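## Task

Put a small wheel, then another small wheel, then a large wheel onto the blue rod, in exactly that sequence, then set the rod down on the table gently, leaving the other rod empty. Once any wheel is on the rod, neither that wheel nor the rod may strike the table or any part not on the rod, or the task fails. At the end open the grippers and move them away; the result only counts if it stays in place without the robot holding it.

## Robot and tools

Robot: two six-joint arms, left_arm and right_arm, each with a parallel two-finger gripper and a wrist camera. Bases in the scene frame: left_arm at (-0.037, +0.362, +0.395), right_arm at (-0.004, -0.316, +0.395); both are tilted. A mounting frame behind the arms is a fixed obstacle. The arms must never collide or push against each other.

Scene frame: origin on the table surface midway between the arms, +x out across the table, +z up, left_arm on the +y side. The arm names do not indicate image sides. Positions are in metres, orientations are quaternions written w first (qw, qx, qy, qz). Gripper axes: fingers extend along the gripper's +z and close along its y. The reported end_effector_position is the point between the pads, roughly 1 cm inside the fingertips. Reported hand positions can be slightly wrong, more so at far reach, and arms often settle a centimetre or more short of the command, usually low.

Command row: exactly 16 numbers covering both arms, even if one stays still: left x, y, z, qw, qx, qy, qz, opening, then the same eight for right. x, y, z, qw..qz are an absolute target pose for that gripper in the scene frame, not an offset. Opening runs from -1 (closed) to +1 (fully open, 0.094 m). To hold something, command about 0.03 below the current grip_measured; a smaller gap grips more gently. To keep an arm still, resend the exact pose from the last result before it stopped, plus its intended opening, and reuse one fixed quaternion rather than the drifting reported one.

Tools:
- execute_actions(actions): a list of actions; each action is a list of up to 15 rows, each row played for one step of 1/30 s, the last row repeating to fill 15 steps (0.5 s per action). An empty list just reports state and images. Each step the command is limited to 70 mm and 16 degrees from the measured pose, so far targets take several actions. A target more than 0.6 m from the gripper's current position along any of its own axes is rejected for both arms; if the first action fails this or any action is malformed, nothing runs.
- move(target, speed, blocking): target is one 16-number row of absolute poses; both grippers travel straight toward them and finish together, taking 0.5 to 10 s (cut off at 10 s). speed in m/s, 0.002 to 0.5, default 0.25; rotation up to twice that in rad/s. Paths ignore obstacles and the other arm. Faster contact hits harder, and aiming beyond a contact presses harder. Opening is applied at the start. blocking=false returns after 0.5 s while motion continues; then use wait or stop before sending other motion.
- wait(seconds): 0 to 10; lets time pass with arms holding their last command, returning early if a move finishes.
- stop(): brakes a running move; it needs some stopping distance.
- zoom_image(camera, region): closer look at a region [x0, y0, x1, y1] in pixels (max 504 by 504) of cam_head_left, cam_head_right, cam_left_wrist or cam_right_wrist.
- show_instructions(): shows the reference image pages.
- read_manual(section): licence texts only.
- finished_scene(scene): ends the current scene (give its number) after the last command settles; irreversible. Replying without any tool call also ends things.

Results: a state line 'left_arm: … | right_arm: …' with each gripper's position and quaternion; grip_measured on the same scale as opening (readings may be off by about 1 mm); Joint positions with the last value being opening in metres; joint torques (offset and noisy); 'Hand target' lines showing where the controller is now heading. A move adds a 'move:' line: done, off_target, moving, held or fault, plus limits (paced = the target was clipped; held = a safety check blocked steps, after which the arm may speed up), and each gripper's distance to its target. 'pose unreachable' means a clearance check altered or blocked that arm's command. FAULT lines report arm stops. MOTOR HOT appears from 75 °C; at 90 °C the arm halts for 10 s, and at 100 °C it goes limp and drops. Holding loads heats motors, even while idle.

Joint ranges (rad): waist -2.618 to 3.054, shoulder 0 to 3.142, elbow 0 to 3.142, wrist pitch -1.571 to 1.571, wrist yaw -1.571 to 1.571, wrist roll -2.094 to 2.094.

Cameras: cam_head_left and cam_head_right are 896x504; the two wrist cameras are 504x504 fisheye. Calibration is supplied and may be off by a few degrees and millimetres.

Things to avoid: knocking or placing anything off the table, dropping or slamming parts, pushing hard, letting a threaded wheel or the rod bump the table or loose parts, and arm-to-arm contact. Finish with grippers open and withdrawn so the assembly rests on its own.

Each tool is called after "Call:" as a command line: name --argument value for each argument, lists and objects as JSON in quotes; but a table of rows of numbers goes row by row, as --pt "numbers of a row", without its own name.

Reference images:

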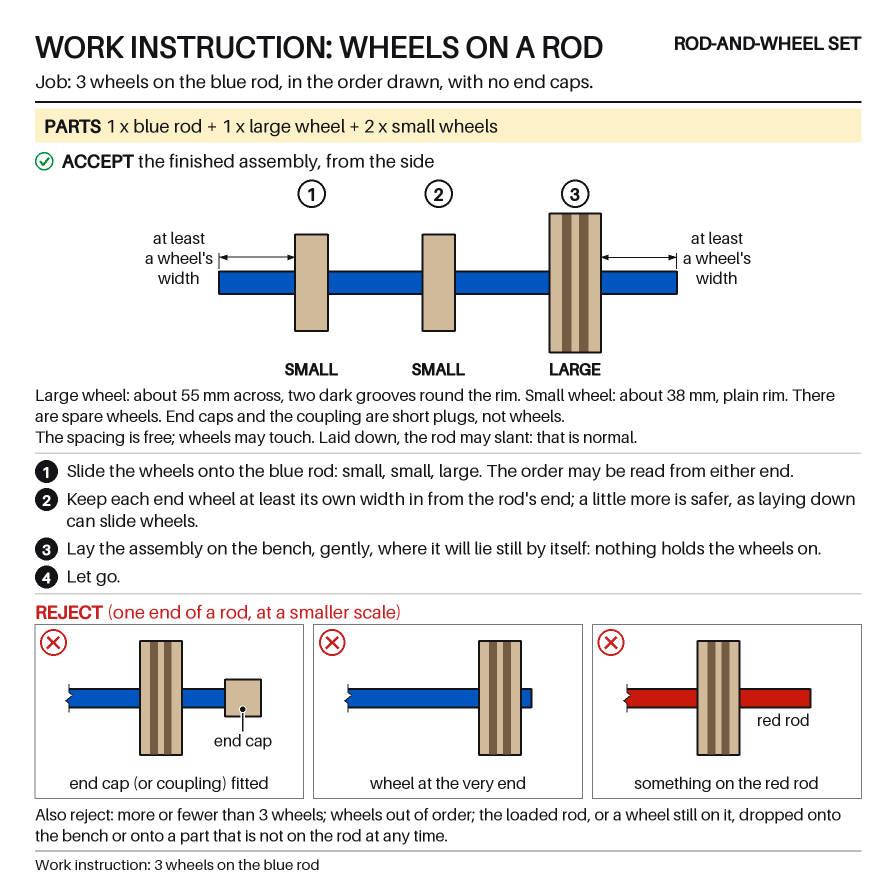

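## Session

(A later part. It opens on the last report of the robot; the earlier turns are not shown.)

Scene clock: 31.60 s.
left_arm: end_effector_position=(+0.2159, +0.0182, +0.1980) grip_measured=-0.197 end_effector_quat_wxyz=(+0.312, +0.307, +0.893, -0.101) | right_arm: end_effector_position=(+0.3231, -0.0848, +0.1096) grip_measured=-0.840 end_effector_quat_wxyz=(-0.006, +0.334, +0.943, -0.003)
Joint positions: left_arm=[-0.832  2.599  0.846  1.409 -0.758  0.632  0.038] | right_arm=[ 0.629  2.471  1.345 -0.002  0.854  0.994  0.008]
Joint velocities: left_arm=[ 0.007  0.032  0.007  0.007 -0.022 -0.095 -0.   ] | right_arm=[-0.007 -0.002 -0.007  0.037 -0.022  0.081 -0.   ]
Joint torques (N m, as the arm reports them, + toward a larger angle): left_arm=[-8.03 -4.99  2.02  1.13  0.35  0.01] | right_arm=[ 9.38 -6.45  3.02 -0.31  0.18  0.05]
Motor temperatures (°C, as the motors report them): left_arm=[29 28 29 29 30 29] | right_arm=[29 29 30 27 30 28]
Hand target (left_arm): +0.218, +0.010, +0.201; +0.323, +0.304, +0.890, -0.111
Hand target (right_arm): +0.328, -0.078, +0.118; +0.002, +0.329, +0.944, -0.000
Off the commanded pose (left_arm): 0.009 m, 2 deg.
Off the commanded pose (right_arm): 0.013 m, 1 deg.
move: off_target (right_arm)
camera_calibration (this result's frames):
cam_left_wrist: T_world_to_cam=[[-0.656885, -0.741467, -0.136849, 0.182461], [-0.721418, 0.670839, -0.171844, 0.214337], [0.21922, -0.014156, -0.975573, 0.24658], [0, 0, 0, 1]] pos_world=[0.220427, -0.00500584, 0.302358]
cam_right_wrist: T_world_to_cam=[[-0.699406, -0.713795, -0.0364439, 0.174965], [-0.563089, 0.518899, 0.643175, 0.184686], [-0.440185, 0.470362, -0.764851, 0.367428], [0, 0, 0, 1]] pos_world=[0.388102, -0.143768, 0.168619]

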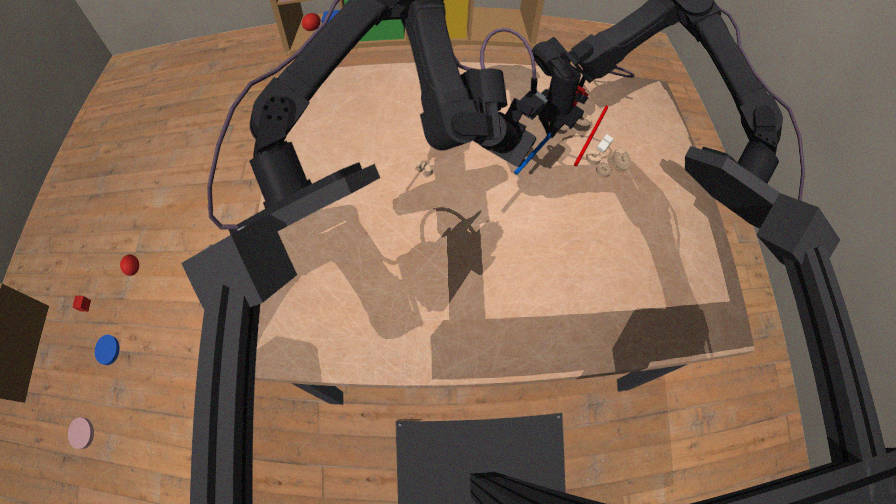

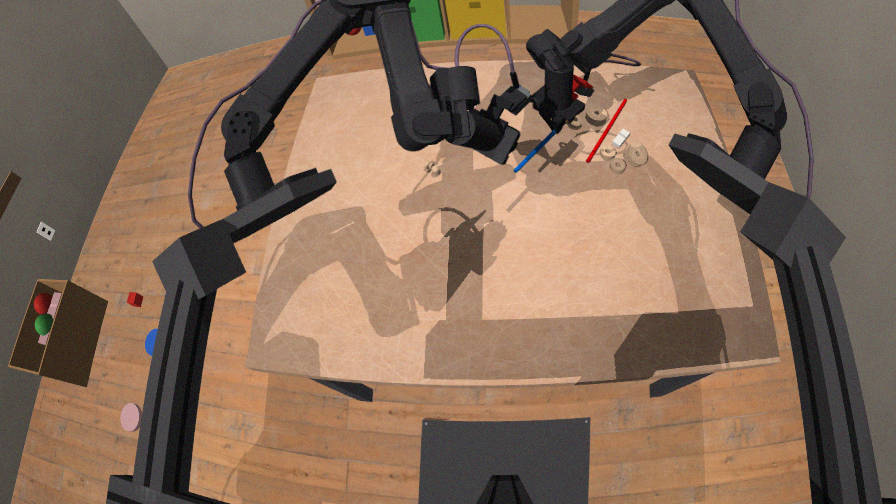

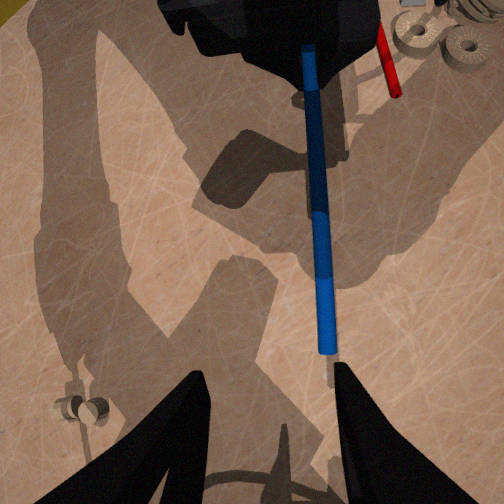

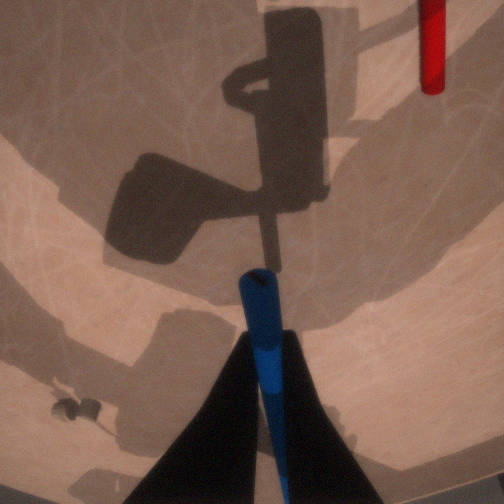

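Call:
move --target '[0.225,-0.019,0.131,0.324,0.304,0.89,-0.11,0.1, 0.33,-0.08,0.12,0,0.33,0.944,0,-0.87]' --speed 0.08

Scene clock: 33.30 s.
left_arm: end_effector_position=(+0.2252, -0.0087, +0.1284) grip_measured=+0.097 end_effector_quat_wxyz=(+0.316, +0.298, +0.895, -0.098) | right_arm: end_effector_position=(+0.3208, -0.0872, +0.1082) grip_measured=-0.840 end_effector_quat_wxyz=(-0.009, +0.332, +0.943, -0.007)
Joint positions: left_arm=[-0.702  2.814  1.121  1.4   -0.642  0.683  0.052] | right_arm=[ 0.625  2.471  1.345 -0.015  0.854  0.997  0.008]
Joint velocities: left_arm=[-0.007 -0.007  0.007 -0.022 -0.007  0.037 -0.001] | right_arm=[-0.002 -0.002 -0.012  0.051 -0.007 -0.022 -0.   ]
Joint torques (N m, as the arm reports them, + toward a larger angle): left_arm=[-8.99 -5.29  1.66  0.94  0.38  0.06] | right_arm=[ 9.31 -7.12  2.86 -0.28  0.13  0.07]
Motor temperatures (°C, as the motors report them): left_arm=[29 28 29 29 30 29] | right_arm=[29 29 30 27 30 28]
Hand target (left_arm): +0.225, -0.019, +0.132; +0.323, +0.303, +0.889, -0.110
Hand target (right_arm): +0.330, -0.080, +0.120; +0.000, +0.330, +0.944, +0.000
Off the commanded pose (left_arm): 0.011 m, 2 deg.
Off the commanded pose (right_arm): 0.017 m, 1 deg.
move: off_target (left_arm, right_arm)
camera_calibration (this result's frames):
cam_left_wrist: T_world_to_cam=[[-0.642331, -0.753643, -0.139401, 0.155993], [-0.732646, 0.657182, -0.177038, 0.230187], [0.225036, -0.0115856, -0.974282, 0.174778], [0, 0, 0, 1]] pos_world=[0.229513, -0.0316867, 0.232781]
cam_right_wrist: T_world_to_cam=[[-0.697031, -0.716588, -0.0254866, 0.169383], [-0.558439, 0.520217, 0.646157, 0.183844], [-0.44977, 0.464624, -0.762779, 0.368852], [0, 0, 0, 1]] pos_world=[0.38663, -0.145639, 0.166877]

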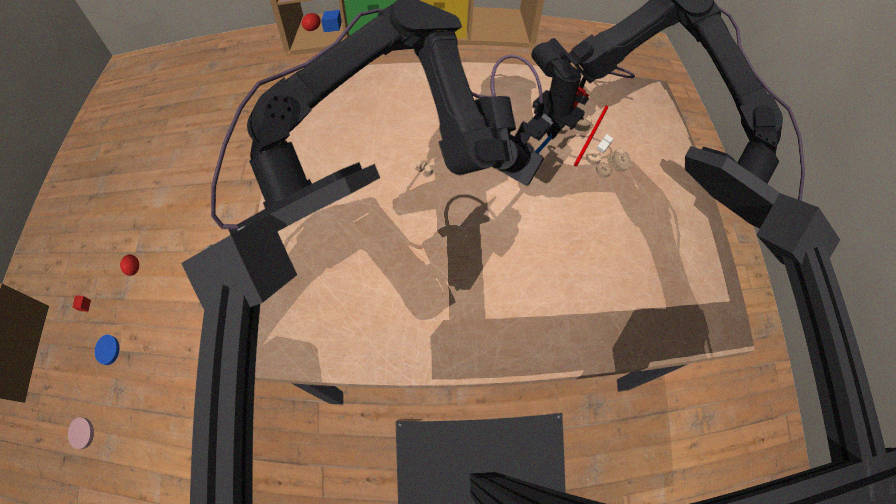

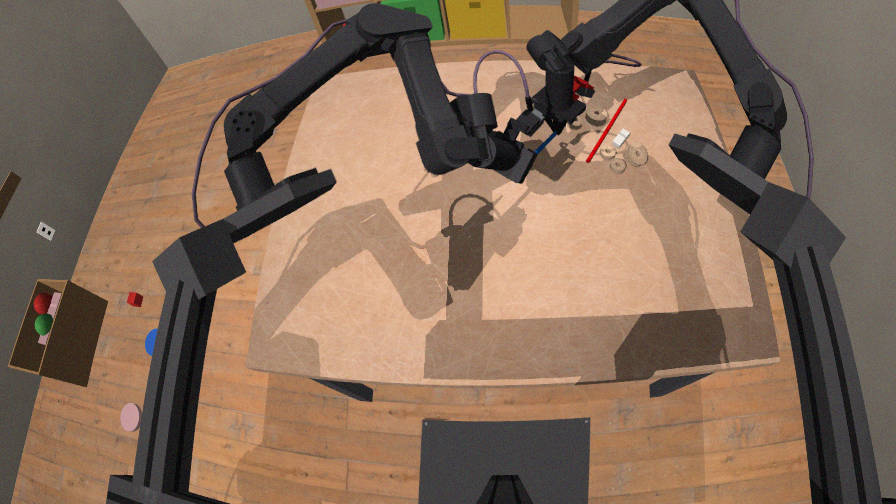

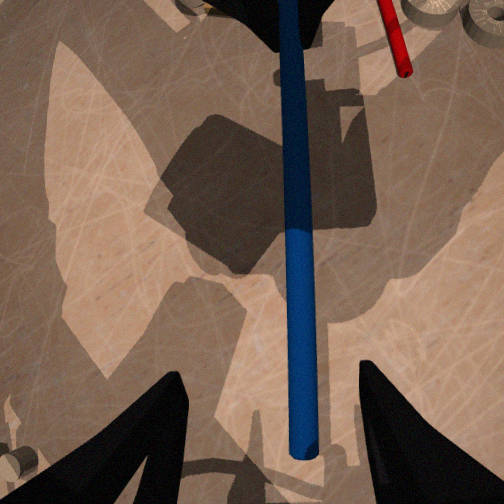

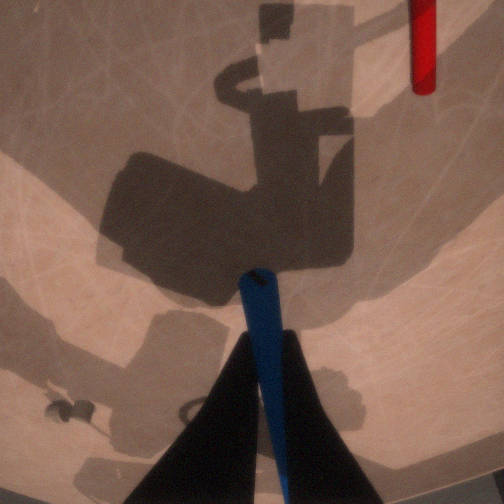

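Call:
move --target '[0.245,-0.047,0.117,0.324,0.304,0.89,-0.11,0.1, 0.33,-0.08,0.12,0,0.33,0.944,0,-0.87]' --speed 0.05

Scene clock: 34.67 s.
left_arm: end_effector_position=(+0.2473, -0.0371, +0.1160) grip_measured=+0.097 end_effector_quat_wxyz=(+0.319, +0.297, +0.895, -0.098) | right_arm: end_effector_position=(+0.3207, -0.0885, +0.1071) grip_measured=-0.840 end_effector_quat_wxyz=(-0.010, +0.333, +0.943, -0.009)
Joint positions: left_arm=[-0.694  2.855  1.298  1.273 -0.631  0.688  0.052] | right_arm=[ 0.621  2.471  1.345 -0.015  0.854  0.997  0.008]
Joint velocities: left_arm=[-0.012 -0.007  0.002 -0.051  0.007 -0.037  0.   ] | right_arm=[ 0.012 -0.012  0.017 -0.007 -0.095 -0.037 -0.001]
Joint torques (N m, as the arm reports them, + toward a larger angle): left_arm=[-9.41 -5.53  2.14  0.93  0.33  0.  ] | right_arm=[ 9.68 -7.08  2.75 -0.37  0.15  0.06]
Motor temperatures (°C, as the motors report them): left_arm=[30 28 29 29 30 29] | right_arm=[29 29 30 27 30 28]
Hand target (left_arm): +0.244, -0.047, +0.118; +0.324, +0.304, +0.889, -0.110
Hand target (right_arm): +0.330, -0.080, +0.120; +0.000, +0.330, +0.944, +0.000
Off the commanded pose (left_arm): 0.010 m, 2 deg.
Off the commanded pose (right_arm): 0.018 m, 2 deg.
move: off_target (right_arm)
camera_calibration (this result's frames):
cam_left_wrist: T_world_to_cam=[[-0.639258, -0.756257, -0.139375, 0.146215], [-0.733635, 0.654091, -0.184243, 0.26386], [0.230499, -0.0155285, -0.972949, 0.155791], [0, 0, 0, 1]] pos_world=[0.251136, -0.0595928, 0.220569]
cam_right_wrist: T_world_to_cam=[[-0.698316, -0.715436, -0.0224974, 0.168542], [-0.556241, 0.522612, 0.646121, 0.18465], [-0.450501, 0.463711, -0.762903, 0.368757], [0, 0, 0, 1]] pos_world=[0.386531, -0.146916, 0.165811]

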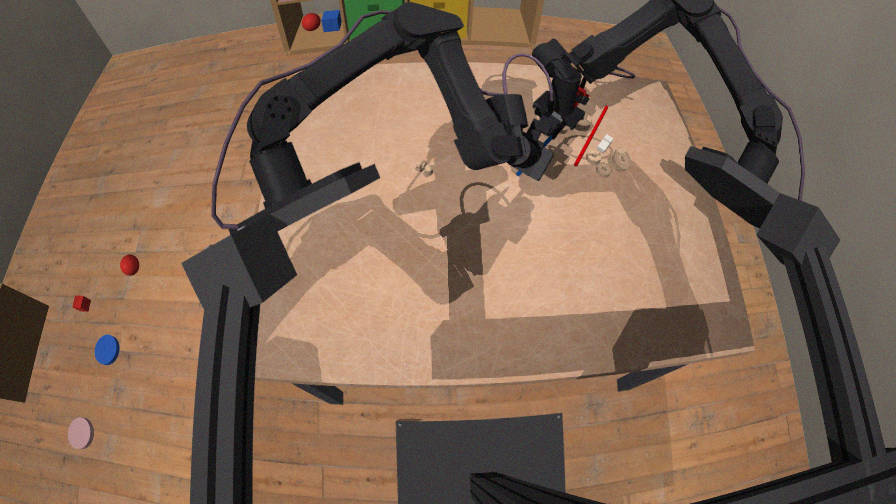

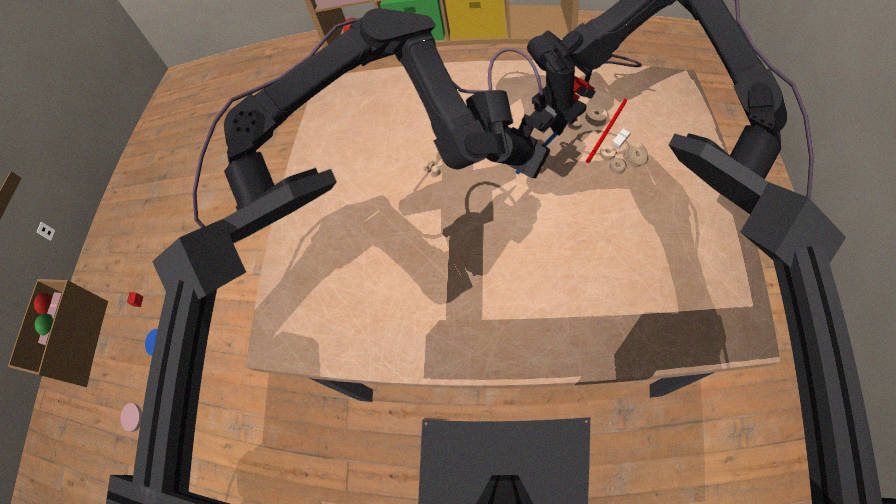

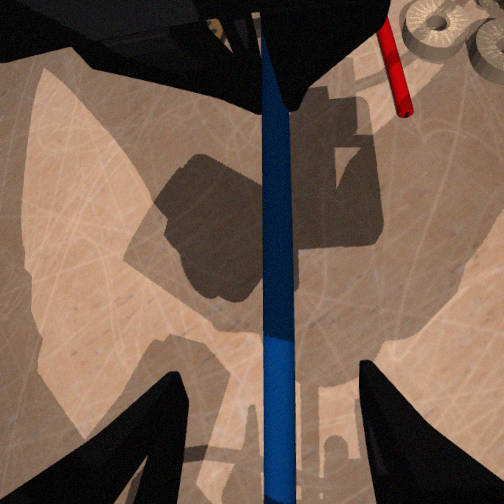

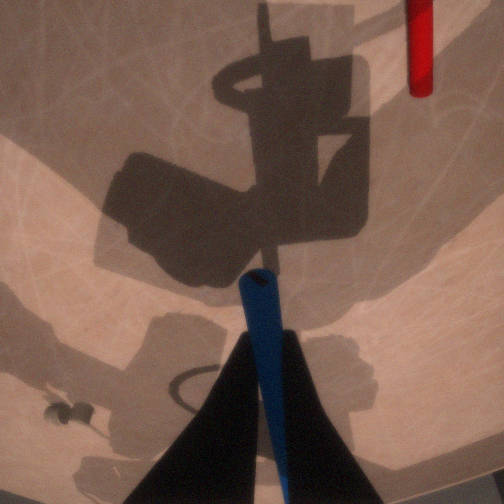

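Call:
execute_actions --actions '[[[0.245,-0.047,0.117,0.324,0.304,0.89,-0.11,-0.87, 0.33,-0.08,0.12,0,0.33,0.944,0,-0.87]],[[0.245,-0.047,0.117,0.324,0.304,0.89,-0.11,-0.87, 0.33,-0.08,0.12,0,0.33,0.944,0,-0.87]],[[0.245,-0.047,0.117,0.324,0.304,0.89,-0.11,-0.87, 0.33,-0.08,0.12,0,0.33,0.944,0,-0.4]]]'

Call:
move --target '[0.245,-0.047,0.117,0.324,0.304,0.89,-0.11,-0.87, 0.35,-0.12,0.17,0,0.33,0.944,0,-0.4]' --speed 0.1

Call:
move --target '[0.20,0.08,0.03,0.324,0.304,0.89,-0.11,-0.87, 0.34,-0.27,0.12,0,0.33,0.944,0,0.2]' --speed 0.12

Scene clock: 36.73 s.
left_arm: end_effector_position=(+0.2459, -0.0377, +0.1146) grip_measured=-0.836 end_effector_quat_wxyz=(+0.317, +0.302, +0.894, -0.101) | right_arm: end_effector_position=(+0.3207, -0.0881, +0.1078) grip_measured=-0.402 end_effector_quat_wxyz=(-0.009, +0.332, +0.943, -0.009)
Joint positions: left_arm=[-0.692  2.855  1.298  1.264 -0.624  0.69   0.008] | right_arm=[ 0.624  2.471  1.345 -0.016  0.857  0.998  0.028]
Joint velocities: left_arm=[ 0.007 -0.012 -0.002 -0.022  0.007  0.037 -0.001] | right_arm=[-0.002  0.012 -0.002 -0.022  0.022  0.051  0.   ]
Joint torques (N m, as the arm reports them, + toward a larger angle): left_arm=[-9.45 -5.55  2.24  0.99  0.28  0.02] | right_arm=[ 9.44 -7.06  2.88 -0.34  0.11  0.05]
Motor temperatures (°C, as the motors report them): left_arm=[30 28 29 29 30 29] | right_arm=[30 29 30 27 30 28]
Hand target (left_arm): +0.245, -0.047, +0.117; +0.324, +0.304, +0.889, -0.110
Hand target (right_arm): +0.330, -0.080, +0.120; +0.000, +0.330, +0.944, +0.000
Off the commanded pose (left_arm): 0.010 m, 1 deg.
Off the commanded pose (right_arm): 0.017 m, 1 deg.
camera_calibration (this result's frames):
cam_left_wrist: T_world_to_cam=[[-0.648193, -0.749003, -0.137259, 0.146875], [-0.726946, 0.662329, -0.1813, 0.261223], [0.226705, -0.0177378, -0.973802, 0.155716], [0, 0, 0, 1]] pos_world=[0.249796, -0.0602436, 0.219156]
cam_right_wrist: T_world_to_cam=[[-0.697414, -0.716304, -0.0228437, 0.168545], [-0.557794, 0.522519, 0.644856, 0.184612], [-0.449977, 0.462474, -0.763963, 0.368958], [0, 0, 0, 1]] pos_world=[0.386543, -0.146368, 0.166672]

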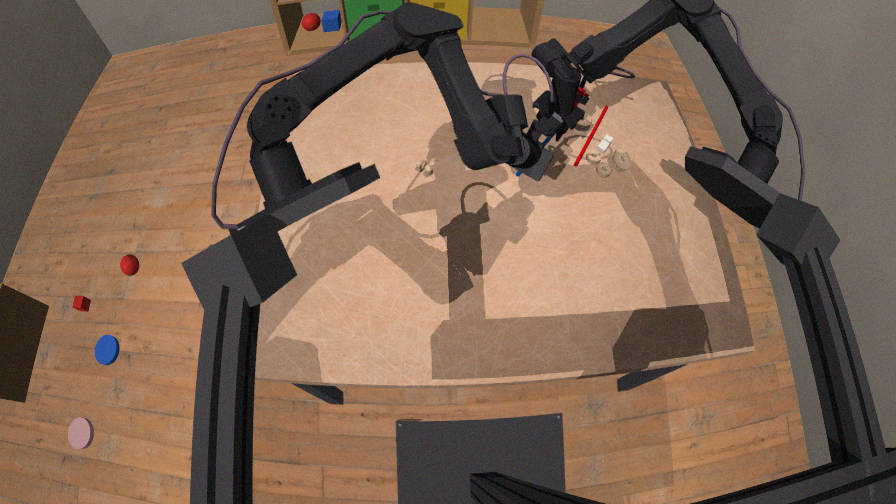

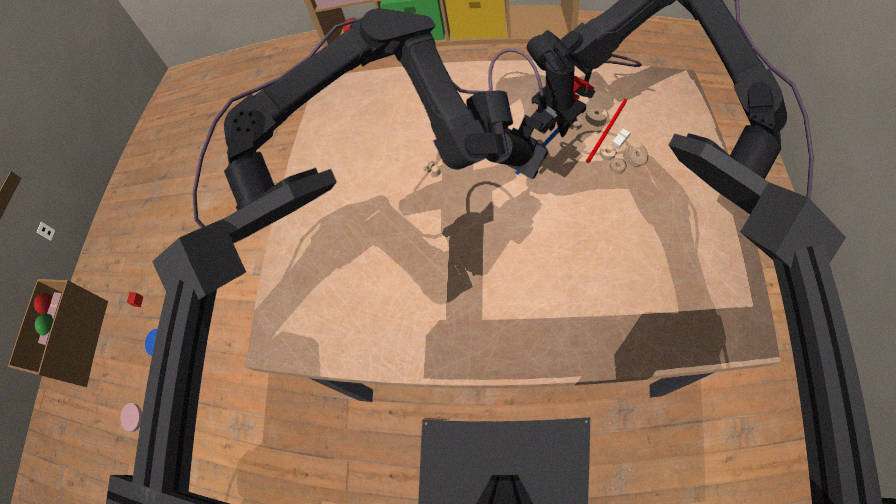

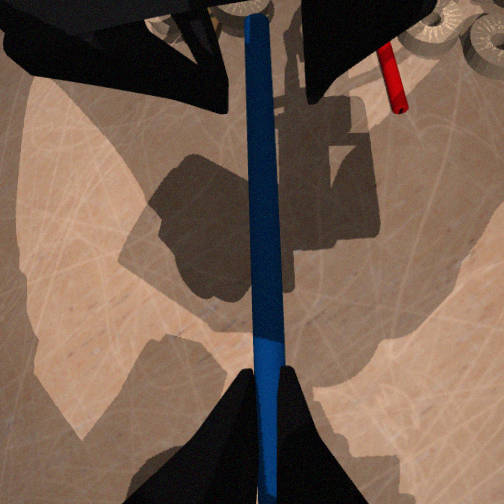

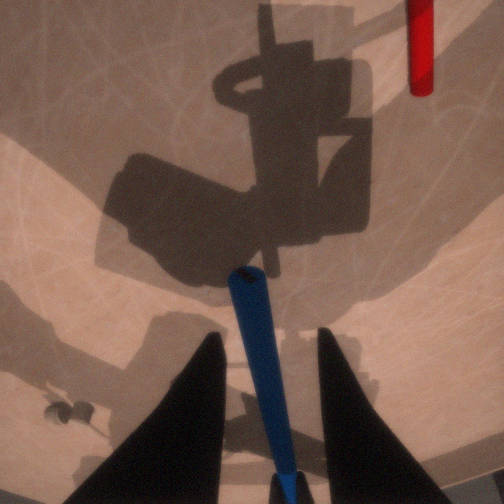

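Scene clock: 38.00 s.
left_arm: end_effector_position=(+0.2470, -0.0341, +0.1111) grip_measured=-0.836 end_effector_quat_wxyz=(+0.315, +0.300, +0.895, -0.096) | right_arm: end_effector_position=(+0.3548, -0.1216, +0.1595) grip_measured=-0.402 end_effector_quat_wxyz=(-0.002, +0.342, +0.940, +0.001)
Joint positions: left_arm=[-0.683  2.855  1.298  1.264 -0.627  0.69   0.008] | right_arm=[ 0.65   2.25   1.275 -0.158  0.861  1.027  0.028]
Joint velocities: left_arm=[-0.012  0.012 -0.002 -0.022 -0.007 -0.051 -0.001] | right_arm=[-0.017  0.002 -0.007 -0.007  0.037 -0.007 -0.002]
Joint torques (N m, as the arm reports them, + toward a larger angle): left_arm=[-10.16  -5.55   2.11   1.     0.31   0.02] | right_arm=[ 8.74 -7.39  0.81 -0.26  0.13  0.07]
Motor temperatures (°C, as the motors report them): left_arm=[30 28 29 29 30 29] | right_arm=[30 29 30 27 30 28]
Hand target (left_arm): +0.245, -0.046, +0.117; +0.324, +0.304, +0.889, -0.110
Hand target (right_arm): +0.350, -0.120, +0.169; +0.001, +0.330, +0.944, -0.000
Off the commanded pose (left_arm): 0.014 m, 2 deg.
Off the commanded pose (right_arm): 0.012 m, 1 deg.
move: off_target (left_arm, right_arm)
camera_calibration (this result's frames):
cam_left_wrist: T_world_to_cam=[[-0.643995, -0.751904, -0.141102, 0.149112], [-0.731733, 0.65922, -0.173192, 0.25919], [0.223241, -0.00828579, -0.974728, 0.153298], [0, 0, 0, 1]] pos_world=[0.251463, -0.0574754, 0.215354]
cam_right_wrist: T_world_to_cam=[[-0.711047, -0.701594, -0.0466664, 0.179884], [-0.560278, 0.525224, 0.640491, 0.18971], [-0.424855, 0.481565, -0.766546, 0.433001], [0, 0, 0, 1]] pos_world=[0.418159, -0.181953, 0.218802]

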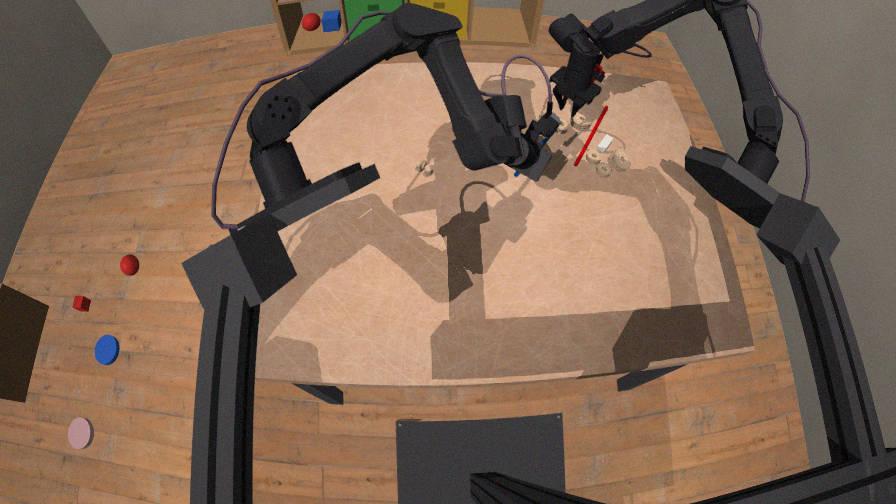

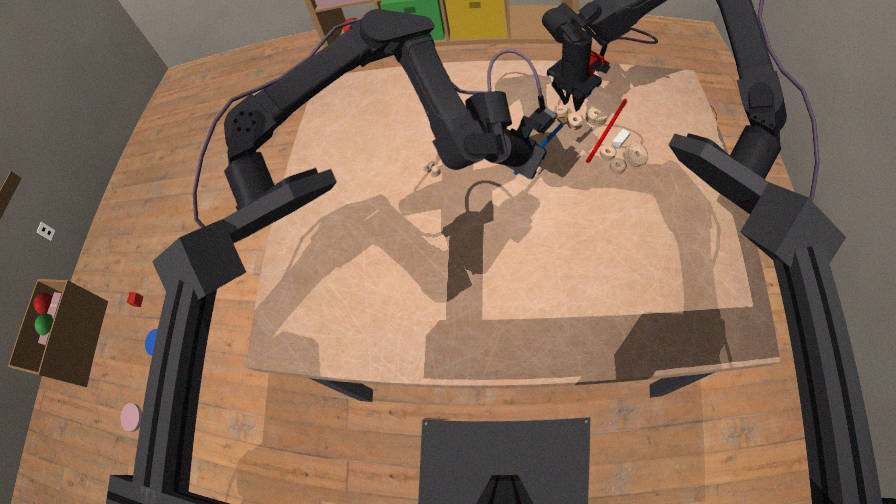

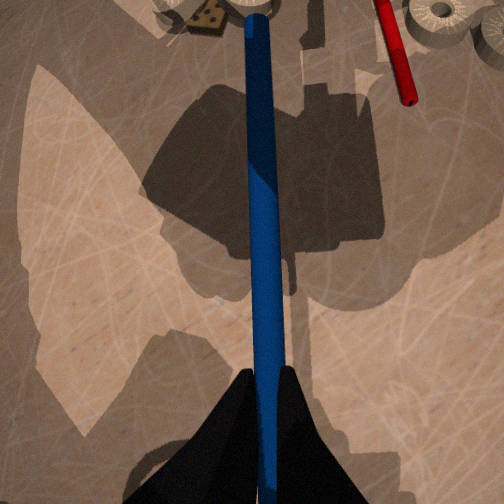

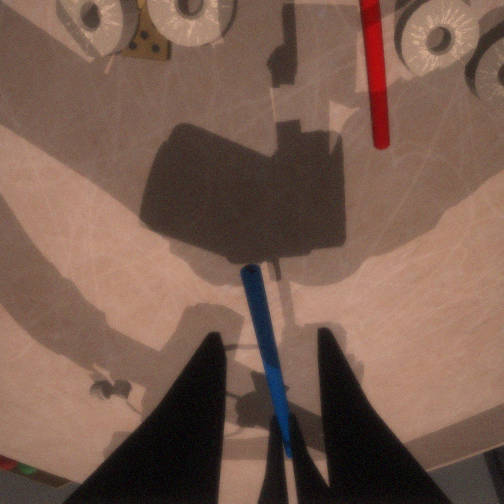

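Scene clock: 39.80 s.
left_arm: end_effector_position=(+0.2131, +0.0850, +0.0236) grip_measured=-0.836 end_effector_quat_wxyz=(+0.299, +0.299, +0.900, -0.102) | right_arm: end_effector_position=(+0.3387, -0.2697, +0.1151) grip_measured=+0.198 end_effector_quat_wxyz=(-0.009, +0.331, +0.944, -0.007)
Joint positions: left_arm=[-0.325  2.926  1.091  1.556 -0.289  0.776  0.008] | right_arm=[0.286 1.942 0.916 0.163 0.669 0.599 0.056]
Joint velocities: left_arm=[-0.007  0.007 -0.002 -0.051 -0.007  0.007 -0.001] | right_arm=[ 0.002 -0.002  0.007 -0.007 -0.037  0.022 -0.001]
Joint torques (N m, as the arm reports them, + toward a larger angle): left_arm=[-7.12 -3.77 -3.76  1.12  0.35  0.09] | right_arm=[ 5.11 -7.69 -0.57  0.09 -0.05 -0.11]
Motor temperatures (°C, as the motors report them): left_arm=[30 28 29 30 30 29] | right_arm=[30 29 30 27 30 28]
Hand target (left_arm): +0.202, +0.080, +0.028; +0.298, +0.311, +0.895, -0.118
Hand target (right_arm): +0.341, -0.269, +0.120; -0.002, +0.331, +0.944, +0.001
Off the commanded pose (left_arm): 0.015 m, 3 deg.
Off the commanded pose (right_arm): 0.005 m, 1 deg.
joint sent to its limit (left arm) — the command would take joint 4 (wrist pitch) past its upper limit, so that joint was sent only as far as its limit.
move: off_target (left_arm)
camera_calibration (this result's frames):
cam_left_wrist: T_world_to_cam=[[-0.649928, -0.750592, -0.119187, 0.205079], [-0.735846, 0.660709, -0.148301, 0.140953], [0.190062, -0.00868208, -0.981734, 0.0838384], [0, 0, 0, 1]] pos_world=[0.221072, 0.0615292, 0.127653]
cam_right_wrist: T_world_to_cam=[[-0.69552, -0.718013, -0.0266416, 0.0504662], [-0.560268, 0.518756, 0.645749, 0.284512], [-0.449836, 0.464058, -0.763085, 0.466855], [0, 0, 0, 1]] pos_world=[0.404511, -0.328004, 0.173871]

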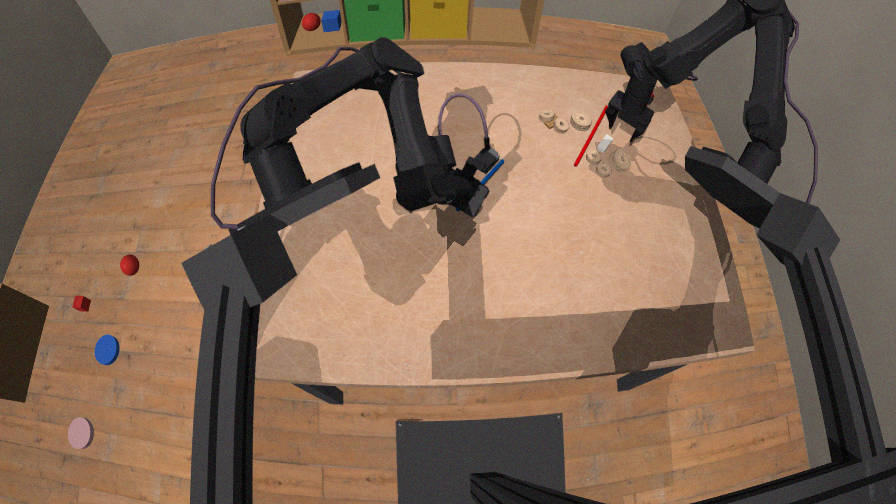

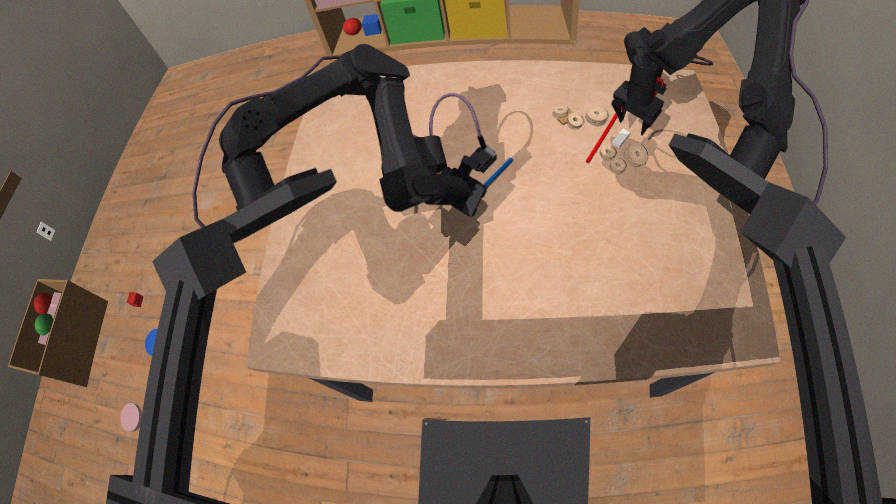

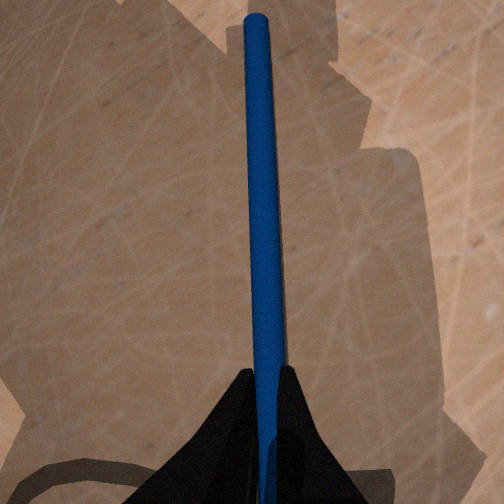

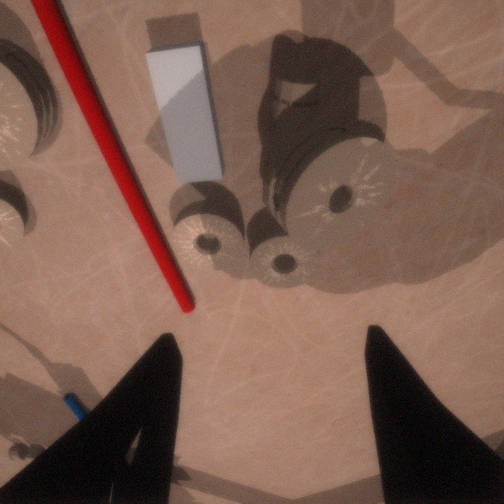

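Call:
move --target '[0.23,0.06,0.010,0.324,0.304,0.89,-0.11,-0.87, 0.345,-0.25,0.09,0,0.33,0.944,0,0.2]' --speed 0.04

Scene clock: 41.27 s.
left_arm: end_effector_position=(+0.2381, +0.0692, +0.0155) grip_measured=-0.836 end_effector_quat_wxyz=(+0.332, +0.291, +0.891, -0.101) | right_arm: end_effector_position=(+0.3371, -0.2518, +0.0934) grip_measured=+0.198 end_effector_quat_wxyz=(-0.008, +0.325, +0.946, -0.004)
Joint positions: left_arm=[-0.322  2.958  1.212  1.534 -0.255  0.793  0.008] | right_arm=[0.286 2.055 0.966 0.229 0.664 0.585 0.056]
Joint velocities: left_arm=[-0.002 -0.007 -0.007 -0.007 -0.051 -0.022 -0.   ] | right_arm=[-0.007 -0.002 -0.012  0.007  0.007  0.007  0.   ]
Joint torques (N m, as the arm reports them, + toward a larger angle): left_arm=[-7.34 -3.32  0.49  0.67  0.23  0.05] | right_arm=[ 4.78 -5.79  2.14  0.13 -0.05 -0.06]
Motor temperatures (°C, as the motors report them): left_arm=[30 28 29 30 30 29] | right_arm=[30 29 30 27 30 28]
Hand target (left_arm): +0.230, +0.060, +0.011; +0.324, +0.304, +0.889, -0.110
Hand target (right_arm): +0.345, -0.250, +0.091; +0.000, +0.330, +0.944, -0.000
Off the commanded pose (left_arm): 0.013 m, 2 deg.
Off the commanded pose (right_arm): 0.009 m, 1 deg.
move: off_target (left_arm)
camera_calibration (this result's frames):
cam_left_wrist: T_world_to_cam=[[-0.629804, -0.763856, -0.140961, 0.205026], [-0.734488, 0.644693, -0.211894, 0.170295], [0.252733, -0.0299172, -0.967073, 0.0574075], [0, 0, 0, 1]] pos_world=[0.239697, 0.0485398, 0.120502]
cam_right_wrist: T_world_to_cam=[[-0.686663, -0.726292, -0.0315413, 0.0569945], [-0.568232, 0.509154, 0.646432, 0.288618], [-0.453439, 0.461804, -0.762319, 0.4418], [0, 0, 0, 1]] pos_world=[0.403468, -0.309581, 0.152018]

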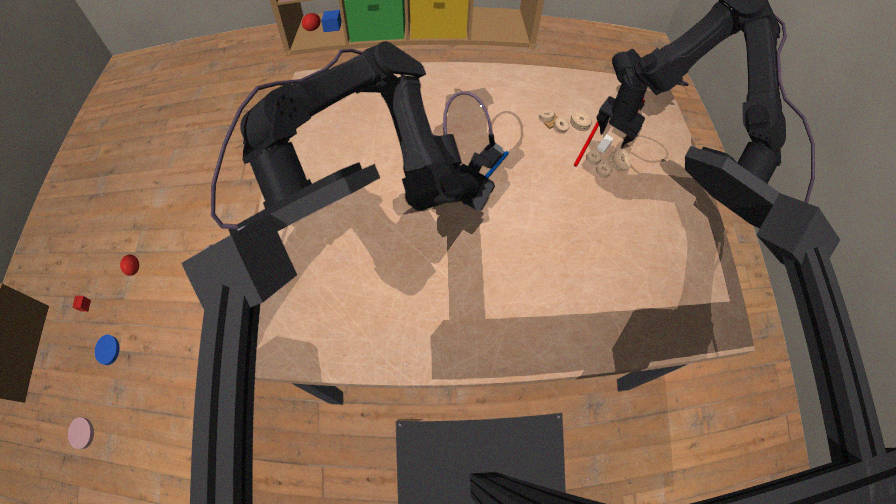

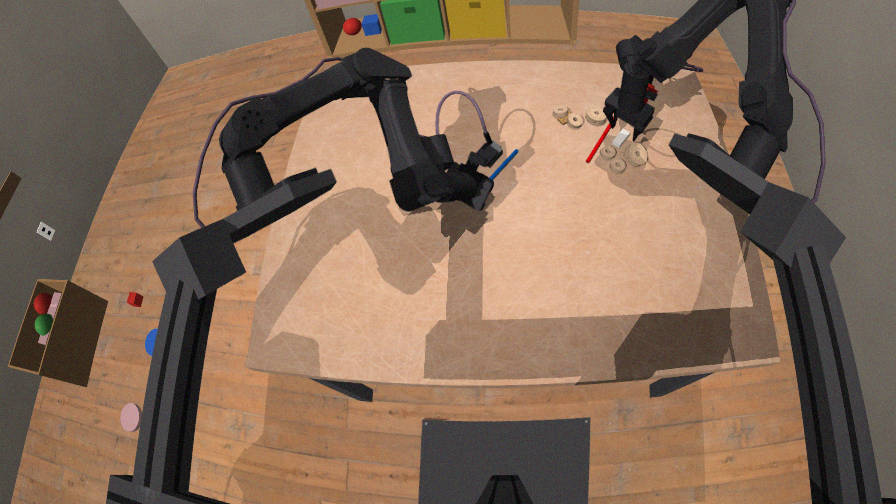

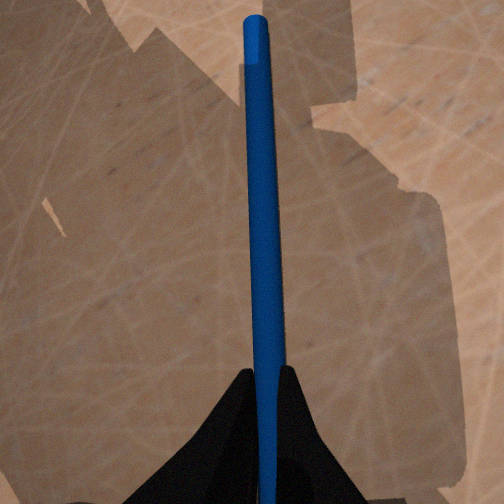

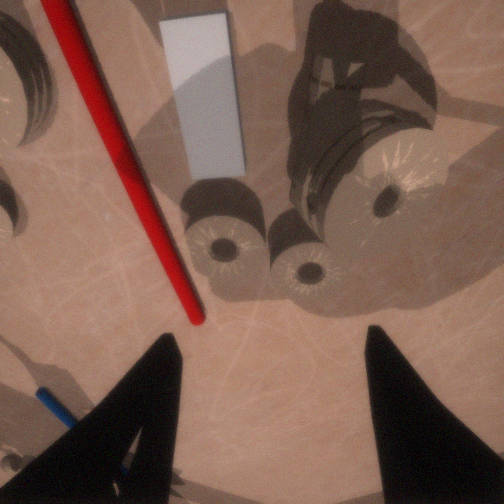

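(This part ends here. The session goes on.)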